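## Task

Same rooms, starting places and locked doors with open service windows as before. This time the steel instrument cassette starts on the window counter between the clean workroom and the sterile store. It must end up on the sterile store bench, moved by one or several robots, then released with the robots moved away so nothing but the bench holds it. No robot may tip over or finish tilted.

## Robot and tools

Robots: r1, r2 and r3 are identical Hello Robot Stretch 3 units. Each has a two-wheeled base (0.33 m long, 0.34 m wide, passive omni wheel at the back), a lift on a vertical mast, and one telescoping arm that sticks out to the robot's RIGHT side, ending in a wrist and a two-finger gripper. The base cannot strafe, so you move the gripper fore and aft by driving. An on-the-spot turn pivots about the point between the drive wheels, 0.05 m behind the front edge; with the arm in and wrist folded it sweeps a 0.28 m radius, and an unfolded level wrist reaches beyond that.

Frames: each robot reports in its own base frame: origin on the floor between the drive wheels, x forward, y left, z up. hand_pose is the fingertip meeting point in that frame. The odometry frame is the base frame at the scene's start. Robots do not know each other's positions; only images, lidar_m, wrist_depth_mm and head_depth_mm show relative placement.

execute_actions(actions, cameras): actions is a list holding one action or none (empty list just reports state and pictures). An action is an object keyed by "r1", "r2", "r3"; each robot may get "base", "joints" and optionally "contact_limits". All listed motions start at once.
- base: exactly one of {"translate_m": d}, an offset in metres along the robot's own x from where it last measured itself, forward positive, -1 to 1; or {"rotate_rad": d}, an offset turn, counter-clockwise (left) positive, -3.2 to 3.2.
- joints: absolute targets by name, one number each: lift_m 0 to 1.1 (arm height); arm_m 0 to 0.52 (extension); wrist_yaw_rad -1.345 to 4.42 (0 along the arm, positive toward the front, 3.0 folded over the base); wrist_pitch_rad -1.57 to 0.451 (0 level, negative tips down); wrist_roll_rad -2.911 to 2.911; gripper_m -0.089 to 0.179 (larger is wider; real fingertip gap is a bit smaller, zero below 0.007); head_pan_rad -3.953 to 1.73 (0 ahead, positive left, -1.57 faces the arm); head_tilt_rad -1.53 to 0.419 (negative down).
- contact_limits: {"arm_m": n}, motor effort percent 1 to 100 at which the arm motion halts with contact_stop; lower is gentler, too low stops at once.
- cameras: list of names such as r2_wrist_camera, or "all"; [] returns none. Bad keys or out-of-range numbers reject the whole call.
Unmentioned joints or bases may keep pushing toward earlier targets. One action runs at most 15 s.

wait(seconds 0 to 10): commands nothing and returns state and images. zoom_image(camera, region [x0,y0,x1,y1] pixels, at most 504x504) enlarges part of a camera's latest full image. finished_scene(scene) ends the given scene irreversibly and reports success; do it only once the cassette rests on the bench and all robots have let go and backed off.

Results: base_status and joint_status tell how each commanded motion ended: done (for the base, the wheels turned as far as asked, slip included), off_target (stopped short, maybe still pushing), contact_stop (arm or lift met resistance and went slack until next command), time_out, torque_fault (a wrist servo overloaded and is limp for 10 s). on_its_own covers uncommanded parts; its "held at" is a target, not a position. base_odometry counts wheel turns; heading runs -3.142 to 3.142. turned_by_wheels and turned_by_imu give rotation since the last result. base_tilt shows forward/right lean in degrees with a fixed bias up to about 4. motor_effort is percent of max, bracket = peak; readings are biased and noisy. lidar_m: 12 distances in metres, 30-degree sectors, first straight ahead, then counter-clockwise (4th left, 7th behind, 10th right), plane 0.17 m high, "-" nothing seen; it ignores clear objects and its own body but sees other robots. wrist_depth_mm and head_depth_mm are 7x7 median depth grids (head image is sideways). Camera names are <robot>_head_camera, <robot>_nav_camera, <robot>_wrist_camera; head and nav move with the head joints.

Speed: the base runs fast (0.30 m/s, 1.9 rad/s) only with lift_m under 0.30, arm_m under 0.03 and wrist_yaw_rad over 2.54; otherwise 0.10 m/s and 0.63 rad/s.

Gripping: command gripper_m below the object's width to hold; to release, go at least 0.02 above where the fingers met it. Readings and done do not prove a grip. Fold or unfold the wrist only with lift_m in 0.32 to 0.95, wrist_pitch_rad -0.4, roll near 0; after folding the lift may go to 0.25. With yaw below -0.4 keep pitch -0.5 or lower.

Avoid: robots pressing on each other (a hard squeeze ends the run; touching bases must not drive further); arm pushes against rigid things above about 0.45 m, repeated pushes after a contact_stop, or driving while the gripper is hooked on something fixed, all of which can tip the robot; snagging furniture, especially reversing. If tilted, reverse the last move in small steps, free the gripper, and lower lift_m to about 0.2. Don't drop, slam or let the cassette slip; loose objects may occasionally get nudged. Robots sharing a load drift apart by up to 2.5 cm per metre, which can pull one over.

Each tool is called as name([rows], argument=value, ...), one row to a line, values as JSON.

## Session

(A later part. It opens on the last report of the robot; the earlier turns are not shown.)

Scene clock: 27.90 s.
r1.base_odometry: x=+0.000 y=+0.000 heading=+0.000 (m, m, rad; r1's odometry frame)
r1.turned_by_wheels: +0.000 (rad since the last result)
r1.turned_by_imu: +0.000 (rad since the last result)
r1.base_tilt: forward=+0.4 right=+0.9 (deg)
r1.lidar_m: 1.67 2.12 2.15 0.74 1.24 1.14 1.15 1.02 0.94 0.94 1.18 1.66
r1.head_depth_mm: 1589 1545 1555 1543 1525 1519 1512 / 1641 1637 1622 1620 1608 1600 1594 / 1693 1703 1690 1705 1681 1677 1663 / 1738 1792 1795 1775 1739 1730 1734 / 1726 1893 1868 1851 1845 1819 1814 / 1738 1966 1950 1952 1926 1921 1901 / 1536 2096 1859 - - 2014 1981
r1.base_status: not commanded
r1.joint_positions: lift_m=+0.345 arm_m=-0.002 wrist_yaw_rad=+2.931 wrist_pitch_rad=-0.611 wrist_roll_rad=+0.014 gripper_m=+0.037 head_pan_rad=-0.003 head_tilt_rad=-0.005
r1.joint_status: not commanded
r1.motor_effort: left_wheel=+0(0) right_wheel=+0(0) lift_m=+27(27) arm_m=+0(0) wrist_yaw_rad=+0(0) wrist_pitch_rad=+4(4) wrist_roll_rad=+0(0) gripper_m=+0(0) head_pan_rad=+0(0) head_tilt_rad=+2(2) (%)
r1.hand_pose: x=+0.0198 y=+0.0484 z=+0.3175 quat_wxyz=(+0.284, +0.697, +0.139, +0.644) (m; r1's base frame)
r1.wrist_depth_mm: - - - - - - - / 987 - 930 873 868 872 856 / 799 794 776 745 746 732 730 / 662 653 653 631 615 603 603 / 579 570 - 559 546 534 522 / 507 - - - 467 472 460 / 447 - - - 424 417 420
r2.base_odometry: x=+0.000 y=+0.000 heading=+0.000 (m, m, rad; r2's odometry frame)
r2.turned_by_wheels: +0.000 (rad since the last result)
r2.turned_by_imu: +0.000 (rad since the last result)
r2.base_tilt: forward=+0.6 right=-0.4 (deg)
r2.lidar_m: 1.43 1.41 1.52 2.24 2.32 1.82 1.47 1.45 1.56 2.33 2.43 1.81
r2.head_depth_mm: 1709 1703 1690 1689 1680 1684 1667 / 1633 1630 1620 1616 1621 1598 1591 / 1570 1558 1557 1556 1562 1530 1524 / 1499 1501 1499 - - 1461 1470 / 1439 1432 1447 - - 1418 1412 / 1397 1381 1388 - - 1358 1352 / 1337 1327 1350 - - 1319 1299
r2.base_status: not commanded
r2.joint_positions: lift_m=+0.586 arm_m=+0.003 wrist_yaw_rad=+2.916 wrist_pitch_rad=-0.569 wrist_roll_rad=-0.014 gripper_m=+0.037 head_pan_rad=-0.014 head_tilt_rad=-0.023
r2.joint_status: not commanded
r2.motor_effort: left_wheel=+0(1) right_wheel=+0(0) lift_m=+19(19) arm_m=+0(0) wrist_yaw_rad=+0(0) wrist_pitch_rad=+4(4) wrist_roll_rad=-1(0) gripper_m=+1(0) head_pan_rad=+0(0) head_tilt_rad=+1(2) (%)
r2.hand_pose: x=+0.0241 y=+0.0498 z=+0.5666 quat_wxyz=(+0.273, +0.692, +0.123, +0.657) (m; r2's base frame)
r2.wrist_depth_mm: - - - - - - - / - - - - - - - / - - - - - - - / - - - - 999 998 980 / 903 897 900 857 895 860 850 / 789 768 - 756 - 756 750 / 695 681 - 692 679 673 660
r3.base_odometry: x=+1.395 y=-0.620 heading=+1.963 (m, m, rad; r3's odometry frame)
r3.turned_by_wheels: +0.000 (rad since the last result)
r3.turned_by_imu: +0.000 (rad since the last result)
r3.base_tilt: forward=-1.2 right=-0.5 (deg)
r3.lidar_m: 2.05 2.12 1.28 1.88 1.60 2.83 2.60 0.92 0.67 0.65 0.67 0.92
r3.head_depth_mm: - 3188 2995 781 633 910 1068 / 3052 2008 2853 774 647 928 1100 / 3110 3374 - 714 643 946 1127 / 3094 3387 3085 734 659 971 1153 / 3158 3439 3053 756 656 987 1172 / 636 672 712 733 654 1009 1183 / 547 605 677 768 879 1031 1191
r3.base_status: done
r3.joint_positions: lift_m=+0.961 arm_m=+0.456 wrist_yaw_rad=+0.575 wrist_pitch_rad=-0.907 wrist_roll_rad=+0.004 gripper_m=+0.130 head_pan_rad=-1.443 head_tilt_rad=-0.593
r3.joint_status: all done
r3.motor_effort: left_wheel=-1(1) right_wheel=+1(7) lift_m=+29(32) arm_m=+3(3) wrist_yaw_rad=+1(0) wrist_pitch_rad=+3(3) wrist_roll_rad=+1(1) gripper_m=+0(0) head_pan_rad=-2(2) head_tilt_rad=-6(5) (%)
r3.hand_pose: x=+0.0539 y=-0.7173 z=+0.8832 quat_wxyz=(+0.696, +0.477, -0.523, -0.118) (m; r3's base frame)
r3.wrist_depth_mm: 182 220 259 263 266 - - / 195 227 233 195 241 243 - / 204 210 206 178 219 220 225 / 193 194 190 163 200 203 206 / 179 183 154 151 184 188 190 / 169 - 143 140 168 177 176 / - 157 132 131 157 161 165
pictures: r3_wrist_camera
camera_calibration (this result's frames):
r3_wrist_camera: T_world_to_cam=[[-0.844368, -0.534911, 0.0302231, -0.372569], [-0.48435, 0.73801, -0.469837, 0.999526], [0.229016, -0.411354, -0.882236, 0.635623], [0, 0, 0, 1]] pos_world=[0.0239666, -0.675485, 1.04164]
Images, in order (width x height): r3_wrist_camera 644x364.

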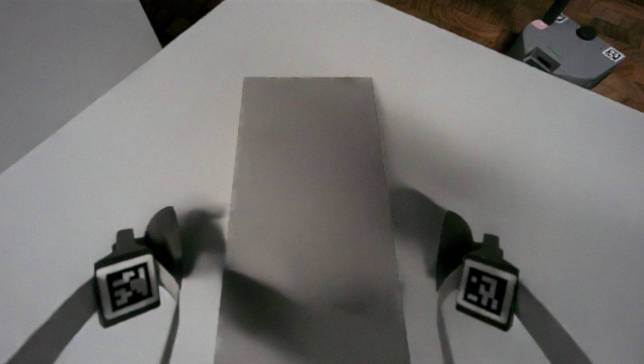

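execute_actions([
  {"r3":{"joints":{"gripper_m":0.04}}},
], cameras=[])

execute_actions([
  {"r3":{"joints":{"lift_m":0.99}}},
], cameras=["r3_wrist_camera"])

execute_actions([
  {"r3":{"joints":{"arm_m":0.2,"lift_m":1.0,"wrist_yaw_rad":0,"head_pan_rad":1.57,"head_tilt_rad":-0.45}}},
], cameras=["r3_wrist_camera","r3_head_camera"])

Scene clock: 29.67 s.
r1.base_odometry: x=+0.000 y=+0.000 heading=+0.000 (m, m, rad; r1's odometry frame)
r1.turned_by_wheels: +0.000 (rad since the last result)
r1.turned_by_imu: +0.000 (rad since the last result)
r1.base_tilt: forward=+0.3 right=+1.0 (deg)
r1.lidar_m: 1.67 2.12 2.15 0.74 1.24 1.14 1.15 1.02 0.93 0.94 1.19 1.66
r1.head_depth_mm: 1563 1557 1548 1520 1526 1530 1501 / 1630 1650 1618 1614 1610 1597 1590 / 1706 1733 1700 1687 1674 1669 1666 / 1733 1774 1793 1766 1770 1752 1742 / 1743 1864 1868 1844 1838 1834 1828 / 1755 2001 1949 1952 1946 1926 1898 / 1537 2084 1863 - - 2009 2011
r1.base_status: not commanded
r1.joint_positions: lift_m=+0.345 arm_m=-0.002 wrist_yaw_rad=+2.931 wrist_pitch_rad=-0.611 wrist_roll_rad=+0.014 gripper_m=+0.037 head_pan_rad=-0.003 head_tilt_rad=-0.005
r1.joint_status: not commanded
r1.motor_effort: left_wheel=+0(1) right_wheel=+0(0) lift_m=+27(27) arm_m=+0(0) wrist_yaw_rad=+0(0) wrist_pitch_rad=+4(4) wrist_roll_rad=+0(0) gripper_m=+0(0) head_pan_rad=+0(0) head_tilt_rad=+0(1) (%)
r1.hand_pose: x=+0.0198 y=+0.0484 z=+0.3175 quat_wxyz=(+0.284, +0.697, +0.139, +0.644) (m; r1's base frame)
r1.wrist_depth_mm: - - - - - - - / 986 - 953 883 902 883 855 / 809 804 763 752 730 727 700 / 658 661 637 636 620 614 604 / 573 562 - 561 551 527 523 / 499 - - - 468 471 462 / 456 - - - 421 421 417
r2.base_odometry: x=+0.000 y=+0.000 heading=+0.000 (m, m, rad; r2's odometry frame)
r2.turned_by_wheels: +0.000 (rad since the last result)
r2.turned_by_imu: +0.000 (rad since the last result)
r2.base_tilt: forward=+0.6 right=-0.5 (deg)
r2.lidar_m: 1.42 1.41 1.52 2.24 2.31 1.82 1.47 1.45 1.56 2.34 2.42 1.80
r2.head_depth_mm: 1725 1717 1690 1686 1673 1669 1668 / 1634 1622 1626 1614 1612 1612 1594 / 1563 1564 1548 1569 1540 1518 1543 / 1497 1497 1486 - - 1462 1454 / 1443 1433 1438 - - 1419 1408 / 1387 1391 1384 - - 1362 1357 / 1345 1336 1344 - - 1323 1312
r2.base_status: not commanded
r2.joint_positions: lift_m=+0.586 arm_m=+0.003 wrist_yaw_rad=+2.916 wrist_pitch_rad=-0.569 wrist_roll_rad=-0.014 gripper_m=+0.037 head_pan_rad=-0.014 head_tilt_rad=-0.023
r2.joint_status: not commanded
r2.motor_effort: left_wheel=+0(0) right_wheel=+0(0) lift_m=+19(19) arm_m=+0(0) wrist_yaw_rad=+0(0) wrist_pitch_rad=+4(4) wrist_roll_rad=-1(1) gripper_m=+0(0) head_pan_rad=+1(0) head_tilt_rad=+2(1) (%)
r2.hand_pose: x=+0.0241 y=+0.0498 z=+0.5666 quat_wxyz=(+0.273, +0.692, +0.123, +0.657) (m; r2's base frame)
r2.wrist_depth_mm: - - - - - - - / - - - - - - - / - - - - - - - / - - - - 1000 985 975 / 893 886 897 897 882 859 859 / 776 771 - 757 - 752 739 / 691 678 - 697 670 677 666
r3.base_odometry: x=+1.395 y=-0.620 heading=+1.963 (m, m, rad; r3's odometry frame)
r3.turned_by_wheels: +0.000 (rad since the last result)
r3.turned_by_imu: +0.000 (rad since the last result)
r3.base_tilt: forward=-1.2 right=-0.3 (deg)
r3.lidar_m: 2.05 2.12 1.28 1.88 1.61 2.83 2.60 0.93 0.67 0.65 0.67 0.92
r3.head_depth_mm: - 3179 3051 780 633 910 1073 / 3052 2001 2854 775 646 927 1092 / 3095 3347 - 715 644 947 1121 / 3117 3408 3096 734 660 965 1150 / 3154 3450 3070 757 657 986 1171 / 635 673 711 734 655 1009 1181 / 547 606 675 768 877 1031 1189
r3.base_status: not commanded
r3.joint_positions: lift_m=+0.961 arm_m=+0.456 wrist_yaw_rad=+0.575 wrist_pitch_rad=-0.902 wrist_roll_rad=+0.004 gripper_m=+0.041 head_pan_rad=-1.443 head_tilt_rad=-0.593
r3.joint_status: all done
r3.motor_effort: left_wheel=-1(1) right_wheel=+1(1) lift_m=+30(30) arm_m=+3(3) wrist_yaw_rad=+0(1) wrist_pitch_rad=+1(3) wrist_roll_rad=+0(1) gripper_m=-15(90) head_pan_rad=-2(2) head_tilt_rad=-6(6) (%)
r3.hand_pose: x=+0.0545 y=-0.7182 z=+0.8838 quat_wxyz=(+0.697, +0.476, -0.524, -0.117) (m; r3's base frame)
r3.wrist_depth_mm: 181 220 261 264 268 - - / 194 228 234 239 242 247 - / 205 213 208 178 220 224 225 / 194 194 191 162 202 203 206 / 179 181 150 150 170 187 191 / 168 170 138 139 139 174 176 / 157 157 131 129 158 163 164
pictures: none
No camera images: the call's "cameras" was empty. Leave "cameras" out to get every camera's image.

Scene clock: 30.70 s.
r1.base_odometry: x=+0.000 y=+0.000 heading=+0.000 (m, m, rad; r1's odometry frame)
r1.turned_by_wheels: +0.000 (rad since the last result)
r1.turned_by_imu: +0.000 (rad since the last result)
r1.base_tilt: forward=+0.4 right=+1.0 (deg)
r1.lidar_m: 1.67 2.12 2.15 0.74 1.24 1.13 1.15 1.02 0.93 0.94 1.18 1.67
r1.head_depth_mm: 1595 1551 1548 1538 1530 1517 1511 / 1642 1653 1629 1617 1606 1592 1590 / 1689 1713 1700 1690 1686 1670 1662 / 1742 1794 1789 1778 1757 1757 1740 / 1733 1875 1865 1860 1844 1835 1831 / 1745 1977 1948 1956 1939 1920 1906 / 1539 2079 1832 - - 2013 1993
r1.base_status: not commanded
r1.joint_positions: lift_m=+0.345 arm_m=-0.002 wrist_yaw_rad=+2.931 wrist_pitch_rad=-0.611 wrist_roll_rad=+0.014 gripper_m=+0.037 head_pan_rad=-0.003 head_tilt_rad=-0.005
r1.joint_status: not commanded
r1.motor_effort: left_wheel=+1(1) right_wheel=+1(1) lift_m=+27(27) arm_m=+0(1) wrist_yaw_rad=+0(0) wrist_pitch_rad=+4(4) wrist_roll_rad=+0(0) gripper_m=+0(0) head_pan_rad=+0(0) head_tilt_rad=+2(0) (%)
r1.hand_pose: x=+0.0198 y=+0.0484 z=+0.3175 quat_wxyz=(+0.284, +0.697, +0.139, +0.644) (m; r1's base frame)
r1.wrist_depth_mm: - - - - - - - / 974 - 936 892 885 876 850 / 790 790 747 749 749 715 703 / 649 657 645 640 633 603 600 / 569 565 - 562 549 526 521 / 514 - - - 473 470 462 / 453 - - - 431 420 413
r2.base_odometry: x=+0.000 y=+0.000 heading=+0.000 (m, m, rad; r2's odometry frame)
r2.turned_by_wheels: +0.000 (rad since the last result)
r2.turned_by_imu: +0.000 (rad since the last result)
r2.base_tilt: forward=+0.5 right=-0.6 (deg)
r2.lidar_m: 1.42 1.41 1.52 2.23 2.32 1.82 1.46 1.44 1.56 2.33 2.43 1.81
r2.head_depth_mm: 1693 1699 1687 1682 1683 1657 1665 / 1637 1622 1624 1603 1613 1601 1593 / 1560 1551 1552 1560 1547 1534 1522 / 1501 1495 1486 - - 1447 1473 / 1435 1432 1447 - - 1426 1407 / 1392 1382 1388 - - 1364 1363 / 1344 1342 1330 - - 1322 1303
r2.base_status: not commanded
r2.joint_positions: lift_m=+0.586 arm_m=+0.003 wrist_yaw_rad=+2.916 wrist_pitch_rad=-0.569 wrist_roll_rad=-0.014 gripper_m=+0.037 head_pan_rad=-0.014 head_tilt_rad=-0.023
r2.joint_status: not commanded
r2.motor_effort: left_wheel=+0(0) right_wheel=+0(0) lift_m=+19(19) arm_m=+0(0) wrist_yaw_rad=+0(0) wrist_pitch_rad=+4(4) wrist_roll_rad=-1(1) gripper_m=+1(1) head_pan_rad=+0(1) head_tilt_rad=+1(2) (%)
r2.hand_pose: x=+0.0241 y=+0.0498 z=+0.5666 quat_wxyz=(+0.273, +0.692, +0.123, +0.657) (m; r2's base frame)
r2.wrist_depth_mm: - - - - - - - / - - - - - - - / - - - - - - - / - - - - - - - / 898 884 898 875 886 872 854 / 773 781 - 761 - 756 746 / 688 689 - 702 676 669 678
r3.base_odometry: x=+1.395 y=-0.620 heading=+1.963 (m, m, rad; r3's odometry frame)
r3.turned_by_wheels: +0.000 (rad since the last result)
r3.turned_by_imu: +0.000 (rad since the last result)
r3.base_tilt: forward=-1.2 right=-0.5 (deg)
r3.lidar_m: 2.05 2.12 1.28 1.88 1.61 2.82 2.61 0.93 0.67 0.65 0.67 0.92
r3.head_depth_mm: - - 3175 781 631 908 1069 / 3044 - 2855 773 646 925 1097 / 3102 3275 - 691 644 950 1121 / 3106 3401 3092 732 660 965 1148 / 3156 3462 3063 759 657 989 1171 / 634 672 712 734 654 1006 1182 / 547 605 677 766 881 1030 1189
r3.base_status: not commanded
r3.joint_positions: lift_m=+0.990 arm_m=+0.456 wrist_yaw_rad=+0.575 wrist_pitch_rad=-0.922 wrist_roll_rad=+0.004 gripper_m=+0.041 head_pan_rad=-1.443 head_tilt_rad=-0.593
r3.joint_status: all done
r3.motor_effort: left_wheel=-1(1) right_wheel=+1(1) lift_m=+41(40) arm_m=+3(2) wrist_yaw_rad=+0(0) wrist_pitch_rad=+9(10) wrist_roll_rad=+1(1) gripper_m=-15(15) head_pan_rad=-2(2) head_tilt_rad=-4(6) (%)
r3.hand_pose: x=+0.0521 y=-0.7146 z=+0.9097 quat_wxyz=(+0.696, +0.481, -0.519, -0.124) (m; r3's base frame)
r3.wrist_depth_mm: 183 222 299 296 - - - / 196 242 265 268 272 - - / 212 238 239 203 248 252 254 / 218 221 216 176 229 233 235 / 205 206 155 155 211 214 217 / 191 194 137 138 138 201 202 / 179 180 126 125 182 187 189
pictures: r3_wrist_camera
camera_calibration (this result's frames):
r3_wrist_camera: T_world_to_cam=[[-0.844121, -0.535291, 0.0303687, -0.373839], [-0.488133, 0.743856, -0.456513, 1.00139], [0.221777, -0.400176, -0.889198, 0.67527], [0, 0, 0, 1]] pos_world=[0.0234852, -0.674775, 1.06895]
Images, in order (width x height): r3_wrist_camera 644x364.

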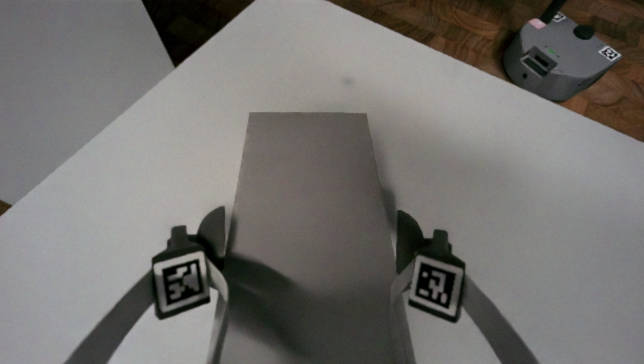

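Scene clock: 33.80 s.
r1.base_odometry: x=+0.000 y=+0.000 heading=+0.000 (m, m, rad; r1's odometry frame)
r1.turned_by_wheels: +0.000 (rad since the last result)
r1.turned_by_imu: +0.000 (rad since the last result)
r1.base_tilt: forward=+0.3 right=+0.9 (deg)
r1.lidar_m: 1.67 2.12 2.15 0.74 1.24 1.14 1.15 1.02 0.93 0.94 1.18 1.66
r1.head_depth_mm: 1593 1563 1541 1540 1528 1517 1517 / 1625 1641 1636 1613 1603 1606 1595 / 1694 1726 1705 1698 1673 1666 1651 / 1746 1795 1783 1775 1751 1748 1739 / 1725 1876 1878 1850 1870 1832 1806 / 1729 1973 1944 1944 1934 1921 1917 / 1527 2099 1841 - - 2006 2006
r1.base_status: not commanded
r1.joint_positions: lift_m=+0.345 arm_m=-0.002 wrist_yaw_rad=+2.931 wrist_pitch_rad=-0.611 wrist_roll_rad=+0.014 gripper_m=+0.037 head_pan_rad=-0.003 head_tilt_rad=-0.005
r1.joint_status: not commanded
r1.motor_effort: left_wheel=+1(1) right_wheel=+1(1) lift_m=+27(27) arm_m=+0(0) wrist_yaw_rad=+0(0) wrist_pitch_rad=+4(4) wrist_roll_rad=+0(0) gripper_m=+0(0) head_pan_rad=+0(0) head_tilt_rad=+2(1) (%)
r1.hand_pose: x=+0.0198 y=+0.0484 z=+0.3175 quat_wxyz=(+0.284, +0.697, +0.139, +0.644) (m; r1's base frame)
r1.wrist_depth_mm: - - - - - - - / 974 - 925 902 891 894 867 / 784 782 748 758 742 740 707 / 677 657 634 645 618 604 602 / 566 564 - 559 550 525 525 / 509 - - - 468 474 465 / 454 - - - 428 422 417
r2.base_odometry: x=+0.000 y=+0.000 heading=+0.000 (m, m, rad; r2's odometry frame)
r2.turned_by_wheels: +0.000 (rad since the last result)
r2.turned_by_imu: +0.001 (rad since the last result)
r2.base_tilt: forward=+0.6 right=-0.4 (deg)
r2.lidar_m: 1.42 1.41 1.52 2.24 2.32 1.82 1.47 1.44 1.56 2.33 2.43 1.81
r2.head_depth_mm: 1704 1705 1707 1700 1669 1674 1671 / 1637 1636 1625 1613 1615 1596 1605 / 1578 1556 1549 1570 1563 1526 1533 / 1494 1506 1499 - - 1467 1468 / 1444 1440 1441 - - 1415 1408 / 1386 1384 1384 - - 1361 1356 / 1345 1335 1340 - - 1318 1307
r2.base_status: not commanded
r2.joint_positions: lift_m=+0.586 arm_m=+0.003 wrist_yaw_rad=+2.916 wrist_pitch_rad=-0.569 wrist_roll_rad=-0.014 gripper_m=+0.037 head_pan_rad=-0.014 head_tilt_rad=-0.023
r2.joint_status: not commanded
r2.motor_effort: left_wheel=+0(0) right_wheel=+0(1) lift_m=+19(19) arm_m=+0(0) wrist_yaw_rad=+0(0) wrist_pitch_rad=+4(4) wrist_roll_rad=+0(0) gripper_m=+1(0) head_pan_rad=+0(1) head_tilt_rad=+0(1) (%)
r2.hand_pose: x=+0.0241 y=+0.0498 z=+0.5666 quat_wxyz=(+0.273, +0.692, +0.123, +0.657) (m; r2's base frame)
r2.wrist_depth_mm: - - - - - - - / - - - - - - - / - - - - - - - / - - - - - 981 982 / 882 876 908 880 880 867 849 / 772 769 - 765 - 762 745 / 692 688 - 688 675 670 661
r3.base_odometry: x=+1.395 y=-0.620 heading=+1.963 (m, m, rad; r3's odometry frame)
r3.turned_by_wheels: +0.000 (rad since the last result)
r3.turned_by_imu: +0.001 (rad since the last result)
r3.base_tilt: forward=-1.1 right=-0.6 (deg)
r3.lidar_m: 2.05 2.12 1.28 1.88 1.60 2.82 2.60 0.92 0.67 0.65 0.67 0.92
r3.head_depth_mm: 1850 1995 2142 2345 2132 1693 1398 / 1851 1982 2099 1372 1996 1637 1385 / 1856 1975 1926 1441 2114 1669 1378 / 1845 1992 1887 1425 2098 1661 1377 / 1835 1970 1864 1401 2082 1651 1367 / 1829 1974 1816 1386 2070 1638 1362 / 1824 1969 2072 1344 2101 - 1328
r3.base_status: not commanded
r3.joint_positions: lift_m=+1.000 arm_m=+0.200 wrist_yaw_rad=+0.001 wrist_pitch_rad=-0.923 wrist_roll_rad=+0.004 gripper_m=+0.041 head_pan_rad=+1.563 head_tilt_rad=-0.458
r3.joint_status: all done
r3.motor_effort: left_wheel=-1(1) right_wheel=+1(1) lift_m=+40(47) arm_m=-3(5) wrist_yaw_rad=-1(2) wrist_pitch_rad=+10(10) wrist_roll_rad=+1(1) gripper_m=-15(15) head_pan_rad=+3(32) head_tilt_rad=+5(25) (%)
r3.hand_pose: x=-0.0215 y=-0.4806 z=+0.9196 quat_wxyz=(+0.632, +0.315, -0.634, -0.316) (m; r3's base frame)
r3.wrist_depth_mm: 295 301 306 311 312 320 324 / 273 275 278 281 286 289 294 / 251 253 253 204 262 266 269 / 233 234 228 175 241 244 245 / 222 223 155 155 224 229 232 / 997 - 137 138 138 - - / 906 939 127 125 918 976 -
pictures: r3_head_camera (sideways: a quarter turn clockwise sets it upright), r3_wrist_camera
camera_calibration (this result's frames):
r3_head_camera: T_world_to_cam=[[0.0346002, -0.42932, -0.902489, 1.19287], [-0.998909, 0.0134886, -0.0447133, 0.0695497], [0.0313696, 0.903052, -0.428385, 0.515672], [0, 0, 0, 1]] pos_world=[0.0120238, 0.0455062, 1.30057]
r3_wrist_camera: T_world_to_cam=[[-0.999501, 0.00862305, 0.0303776, -0.0529611], [-0.00616309, 0.890224, -0.455482, 0.875619], [-0.0309705, -0.455442, -0.889726, 0.762486], [0, 0, 0, 1]] pos_world=[-0.0239236, -0.431771, 1.07884]
Images, in order (width x height): r3_head_camera 896x504, r3_wrist_camera 644x364.

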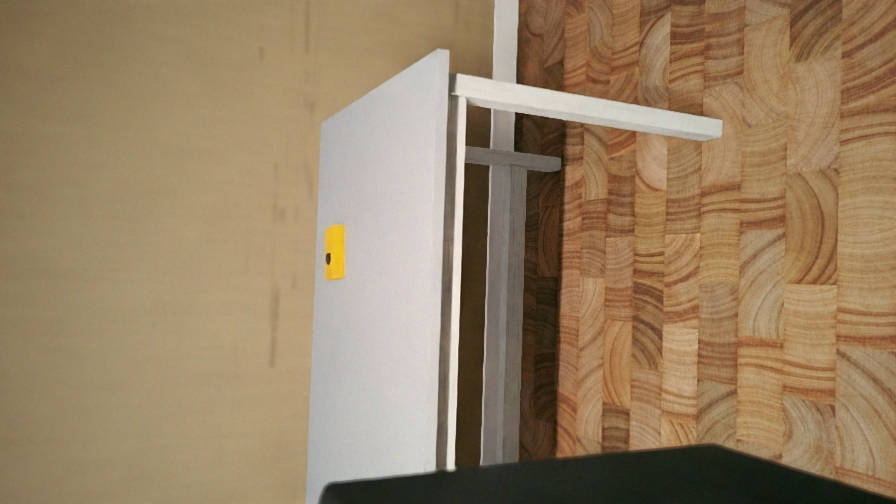

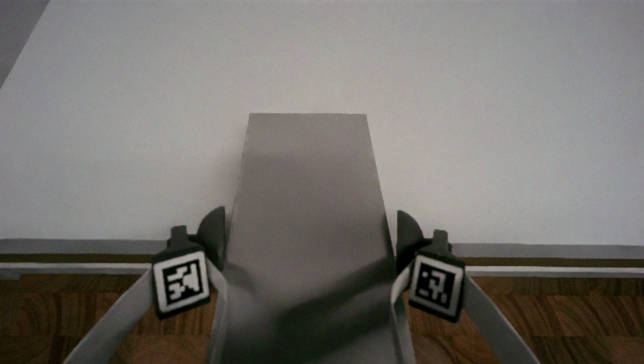

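execute_actions([
  {"r3":{"base":{"rotate_rad":1.56},"joints":{"lift_m":1.01,"head_pan_rad":0,"head_tilt_rad":-0.7}}},
], cameras=[])

execute_actions([
  {"r3":{"base":{"translate_m":0.57},"joints":{"arm_m":0.515,"lift_m":0.925}}},
], cameras=["r3_wrist_camera"])

Scene clock: 38.67 s.
r1.base_odometry: x=+0.000 y=+0.000 heading=+0.000 (m, m, rad; r1's odometry frame)
r1.turned_by_wheels: +0.000 (rad since the last result)
r1.turned_by_imu: +0.000 (rad since the last result)
r1.base_tilt: forward=+0.5 right=+0.9 (deg)
r1.lidar_m: 1.67 2.12 2.15 0.74 1.24 1.14 1.15 1.02 0.93 0.95 1.18 1.66
r1.head_depth_mm: 1574 1556 1542 1551 1535 1520 1513 / 1638 1646 1636 1622 1614 1601 1578 / 1701 1724 1715 1680 1685 1663 1657 / 1748 1795 1788 1766 1765 1751 1735 / 1742 1902 1862 1846 1846 1833 1812 / 1750 1990 1950 1928 1938 1924 1894 / 1532 2078 1837 - - 2042 2004
r1.base_status: not commanded
r1.joint_positions: lift_m=+0.345 arm_m=-0.002 wrist_yaw_rad=+2.931 wrist_pitch_rad=-0.611 wrist_roll_rad=+0.014 gripper_m=+0.037 head_pan_rad=-0.003 head_tilt_rad=-0.005
r1.joint_status: not commanded
r1.motor_effort: left_wheel=+1(1) right_wheel=+1(0) lift_m=+27(27) arm_m=+0(0) wrist_yaw_rad=+0(0) wrist_pitch_rad=+3(4) wrist_roll_rad=+0(0) gripper_m=+0(0) head_pan_rad=+0(0) head_tilt_rad=+1(1) (%)
r1.hand_pose: x=+0.0198 y=+0.0484 z=+0.3175 quat_wxyz=(+0.284, +0.697, +0.139, +0.644) (m; r1's base frame)
r1.wrist_depth_mm: - - - - - - - / - - 983 901 893 869 848 / 801 778 772 746 731 709 688 / 667 655 651 633 617 613 606 / 559 564 - 563 551 525 531 / 497 - - - 464 471 462 / 451 - - - 422 422 418
r2.base_odometry: x=+0.000 y=+0.000 heading=+0.000 (m, m, rad; r2's odometry frame)
r2.turned_by_wheels: +0.000 (rad since the last result)
r2.turned_by_imu: +0.001 (rad since the last result)
r2.base_tilt: forward=+0.5 right=-0.5 (deg)
r2.lidar_m: 1.42 1.41 1.51 2.24 2.32 1.82 1.46 1.45 1.56 2.33 2.43 1.81
r2.head_depth_mm: 1711 1713 1700 1688 1684 1670 1668 / 1638 1625 1628 1614 1617 1608 1590 / 1567 1562 1547 1562 1536 1533 1514 / 1503 1513 1493 - - 1451 1462 / 1448 1438 1446 - - 1423 1407 / 1382 1380 1386 - - 1359 1357 / 1337 1334 1340 - - 1324 1310
r2.base_status: not commanded
r2.joint_positions: lift_m=+0.586 arm_m=+0.003 wrist_yaw_rad=+2.916 wrist_pitch_rad=-0.569 wrist_roll_rad=-0.014 gripper_m=+0.037 head_pan_rad=-0.014 head_tilt_rad=-0.023
r2.joint_status: not commanded
r2.motor_effort: left_wheel=+0(0) right_wheel=+1(0) lift_m=+19(19) arm_m=+0(0) wrist_yaw_rad=-1(0) wrist_pitch_rad=+4(4) wrist_roll_rad=-1(0) gripper_m=+1(0) head_pan_rad=-1(1) head_tilt_rad=+2(1) (%)
r2.hand_pose: x=+0.0241 y=+0.0498 z=+0.5666 quat_wxyz=(+0.273, +0.692, +0.123, +0.657) (m; r2's base frame)
r2.wrist_depth_mm: - - - - - - - / - - - - - - - / - - - - - - - / - - - - - - 983 / 889 887 897 885 886 868 845 / 780 774 - 755 - 752 751 / 690 699 - 682 678 676 664
r3.base_odometry: x=+1.395 y=-0.620 heading=-2.760 (m, m, rad; r3's odometry frame)
r3.turned_by_wheels: +1.560 (rad since the last result)
r3.turned_by_imu: +1.576 (rad since the last result)
r3.base_tilt: forward=-1.2 right=-0.4 (deg)
r3.lidar_m: 1.88 1.61 2.82 2.60 0.93 0.68 0.65 0.67 0.91 2.04 2.12 1.28
r3.head_depth_mm: 1866 2045 2309 2028 1658 1403 1220 / 1868 1487 2012 1893 1658 1403 1216 / 1873 1474 2266 1998 1634 1393 1212 / 1864 1454 2115 1986 1639 1385 1203 / 1874 1446 2118 1983 1627 1375 1206 / 1885 1424 2243 1964 1623 1372 1192 / 1882 1401 2219 1953 1610 1369 1194
r3.base_status: done
r3.joint_positions: lift_m=+1.010 arm_m=+0.200 wrist_yaw_rad=+0.001 wrist_pitch_rad=-0.923 wrist_roll_rad=+0.004 gripper_m=+0.041 head_pan_rad=+0.007 head_tilt_rad=-0.691
r3.joint_status: all done
r3.motor_effort: left_wheel=-1(5) right_wheel=+1(6) lift_m=+41(43) arm_m=-3(3) wrist_yaw_rad=-1(0) wrist_pitch_rad=+10(10) wrist_roll_rad=+1(1) gripper_m=-15(15) head_pan_rad=-2(32) head_tilt_rad=-6(33) (%)
r3.hand_pose: x=-0.0215 y=-0.4806 z=+0.9296 quat_wxyz=(+0.632, +0.315, -0.634, -0.316) (m; r3's base frame)
r3.wrist_depth_mm: - - - - - - 694 / - - - - - - 692 / - - - 204 - - 722 / - - - 177 - - 717 / - - 156 154 - - 710 / - - 137 138 138 961 701 / 943 962 126 124 953 943 710
pictures: none
No camera images: the call's "cameras" was empty. Leave "cameras" out to get every camera's image.

Scene clock: 45.43 s.
r1.base_odometry: x=+0.000 y=+0.000 heading=+0.000 (m, m, rad; r1's odometry frame)
r1.turned_by_wheels: +0.000 (rad since the last result)
r1.turned_by_imu: +0.000 (rad since the last result)
r1.base_tilt: forward=+0.4 right=+0.9 (deg)
r1.lidar_m: 1.66 2.12 2.15 0.74 1.24 1.14 1.15 1.02 0.94 0.95 1.18 1.66
r1.head_depth_mm: 1596 1551 1557 1551 1525 1516 1522 / 1649 1631 1634 1624 1599 1597 1591 / 1691 1714 1695 1687 1668 1660 1659 / 1738 1795 1790 1764 1754 1753 1737 / 1747 1876 1875 1863 1828 1822 1814 / 1742 1987 1954 1963 1940 1926 1914 / 1543 2093 1840 - - 2021 1998
r1.base_status: not commanded
r1.joint_positions: lift_m=+0.345 arm_m=-0.002 wrist_yaw_rad=+2.931 wrist_pitch_rad=-0.611 wrist_roll_rad=+0.014 gripper_m=+0.037 head_pan_rad=-0.003 head_tilt_rad=-0.005
r1.joint_status: not commanded
r1.motor_effort: left_wheel=+0(1) right_wheel=+1(0) lift_m=+27(27) arm_m=+0(0) wrist_yaw_rad=+0(0) wrist_pitch_rad=+4(3) wrist_roll_rad=+0(0) gripper_m=+0(0) head_pan_rad=+0(0) head_tilt_rad=+0(2) (%)
r1.hand_pose: x=+0.0198 y=+0.0484 z=+0.3175 quat_wxyz=(+0.284, +0.697, +0.139, +0.644) (m; r1's base frame)
r1.wrist_depth_mm: - - - - - - - / 981 - 959 876 895 859 846 / 816 781 757 748 742 722 714 / 666 662 631 632 628 602 595 / 574 567 - 558 549 528 521 / 506 - - - 465 471 469 / 455 - - - 424 420 412
r2.base_odometry: x=+0.000 y=+0.000 heading=+0.000 (m, m, rad; r2's odometry frame)
r2.turned_by_wheels: +0.000 (rad since the last result)
r2.turned_by_imu: +0.001 (rad since the last result)
r2.base_tilt: forward=+0.6 right=-0.5 (deg)
r2.lidar_m: 1.43 1.41 1.51 2.24 2.32 1.82 1.47 1.45 1.56 2.33 2.43 1.81
r2.head_depth_mm: 1705 1714 1703 1705 1683 1679 1658 / 1657 1632 1628 1617 1607 1601 1588 / 1559 1553 1559 1550 1545 1529 1522 / 1504 1495 1495 - - 1451 1467 / 1447 1442 1442 - - 1426 1411 / 1391 1386 1386 - - 1358 1348 / 1331 1327 1336 - - 1326 1305
r2.base_status: not commanded
r2.joint_positions: lift_m=+0.586 arm_m=+0.003 wrist_yaw_rad=+2.916 wrist_pitch_rad=-0.569 wrist_roll_rad=-0.014 gripper_m=+0.037 head_pan_rad=-0.014 head_tilt_rad=-0.023
r2.joint_status: not commanded
r2.motor_effort: left_wheel=+0(0) right_wheel=-1(0) lift_m=+19(18) arm_m=+0(0) wrist_yaw_rad=+0(0) wrist_pitch_rad=+4(4) wrist_roll_rad=-1(0) gripper_m=+0(0) head_pan_rad=+0(1) head_tilt_rad=+1(1) (%)
r2.hand_pose: x=+0.0241 y=+0.0498 z=+0.5666 quat_wxyz=(+0.273, +0.692, +0.123, +0.657) (m; r2's base frame)
r2.wrist_depth_mm: - - - - - - - / - - - - - - - / - - - - - - - / - - - - 999 990 961 / 892 882 901 886 870 865 842 / 781 767 - 753 - 747 748 / 690 688 - 693 684 664 662
r3.base_odometry: x=+0.865 y=-0.832 heading=-2.760 (m, m, rad; r3's odometry frame)
r3.turned_by_wheels: +0.000 (rad since the last result)
r3.turned_by_imu: +0.002 (rad since the last result)
r3.base_tilt: forward=-1.0 right=-0.4 (deg)
r3.lidar_m: 1.31 1.35 1.22 2.72 1.74 1.27 1.22 1.26 1.70 2.05 2.12 0.74
r3.head_depth_mm: 1372 1496 1079 839 1570 1319 1223 / 1372 1480 1074 854 1656 1401 1218 / 1371 1482 1063 854 1649 1390 1208 / 1375 1480 1049 848 1636 1388 1204 / 1374 1485 1042 840 1619 1383 1201 / 1375 1479 1030 839 1619 1369 1198 / 1376 1466 1023 830 1612 1365 1191
r3.base_status: done
r3.joint_positions: lift_m=+0.925 arm_m=+0.515 wrist_yaw_rad=+0.000 wrist_pitch_rad=-0.924 wrist_roll_rad=+0.004 gripper_m=+0.041 head_pan_rad=+0.007 head_tilt_rad=-0.691
r3.joint_status: all done
r3.motor_effort: left_wheel=-2(1) right_wheel=+1(6) lift_m=+33(34) arm_m=+3(3) wrist_yaw_rad=+1(1) wrist_pitch_rad=+10(10) wrist_roll_rad=+1(1) gripper_m=-15(15) head_pan_rad=-2(3) head_tilt_rad=-6(7) (%)
r3.hand_pose: x=-0.0216 y=-0.7949 z=+0.8448 quat_wxyz=(+0.632, +0.315, -0.634, -0.316) (m; r3's base frame)
r3.wrist_depth_mm: - - - - - - - / - - - - - - - / - - - 203 - - - / - - - 176 - - - / - - 155 155 - - - / 930 941 137 138 138 989 977 / 893 862 126 125 881 911 918
pictures: r3_wrist_camera
camera_calibration (this result's frames):
r3_wrist_camera: T_world_to_cam=[[-0.999494, 0.00939843, 0.0303896, -0.0474814], [-0.00545622, 0.890543, -0.454866, 1.12104], [-0.0313383, -0.454801, -0.890041, 0.553577], [0, 0, 0, 1]] pos_world=[-0.0239926, -0.746117, 1.00407]
Images, in order (width x height): r3_wrist_camera 644x364.

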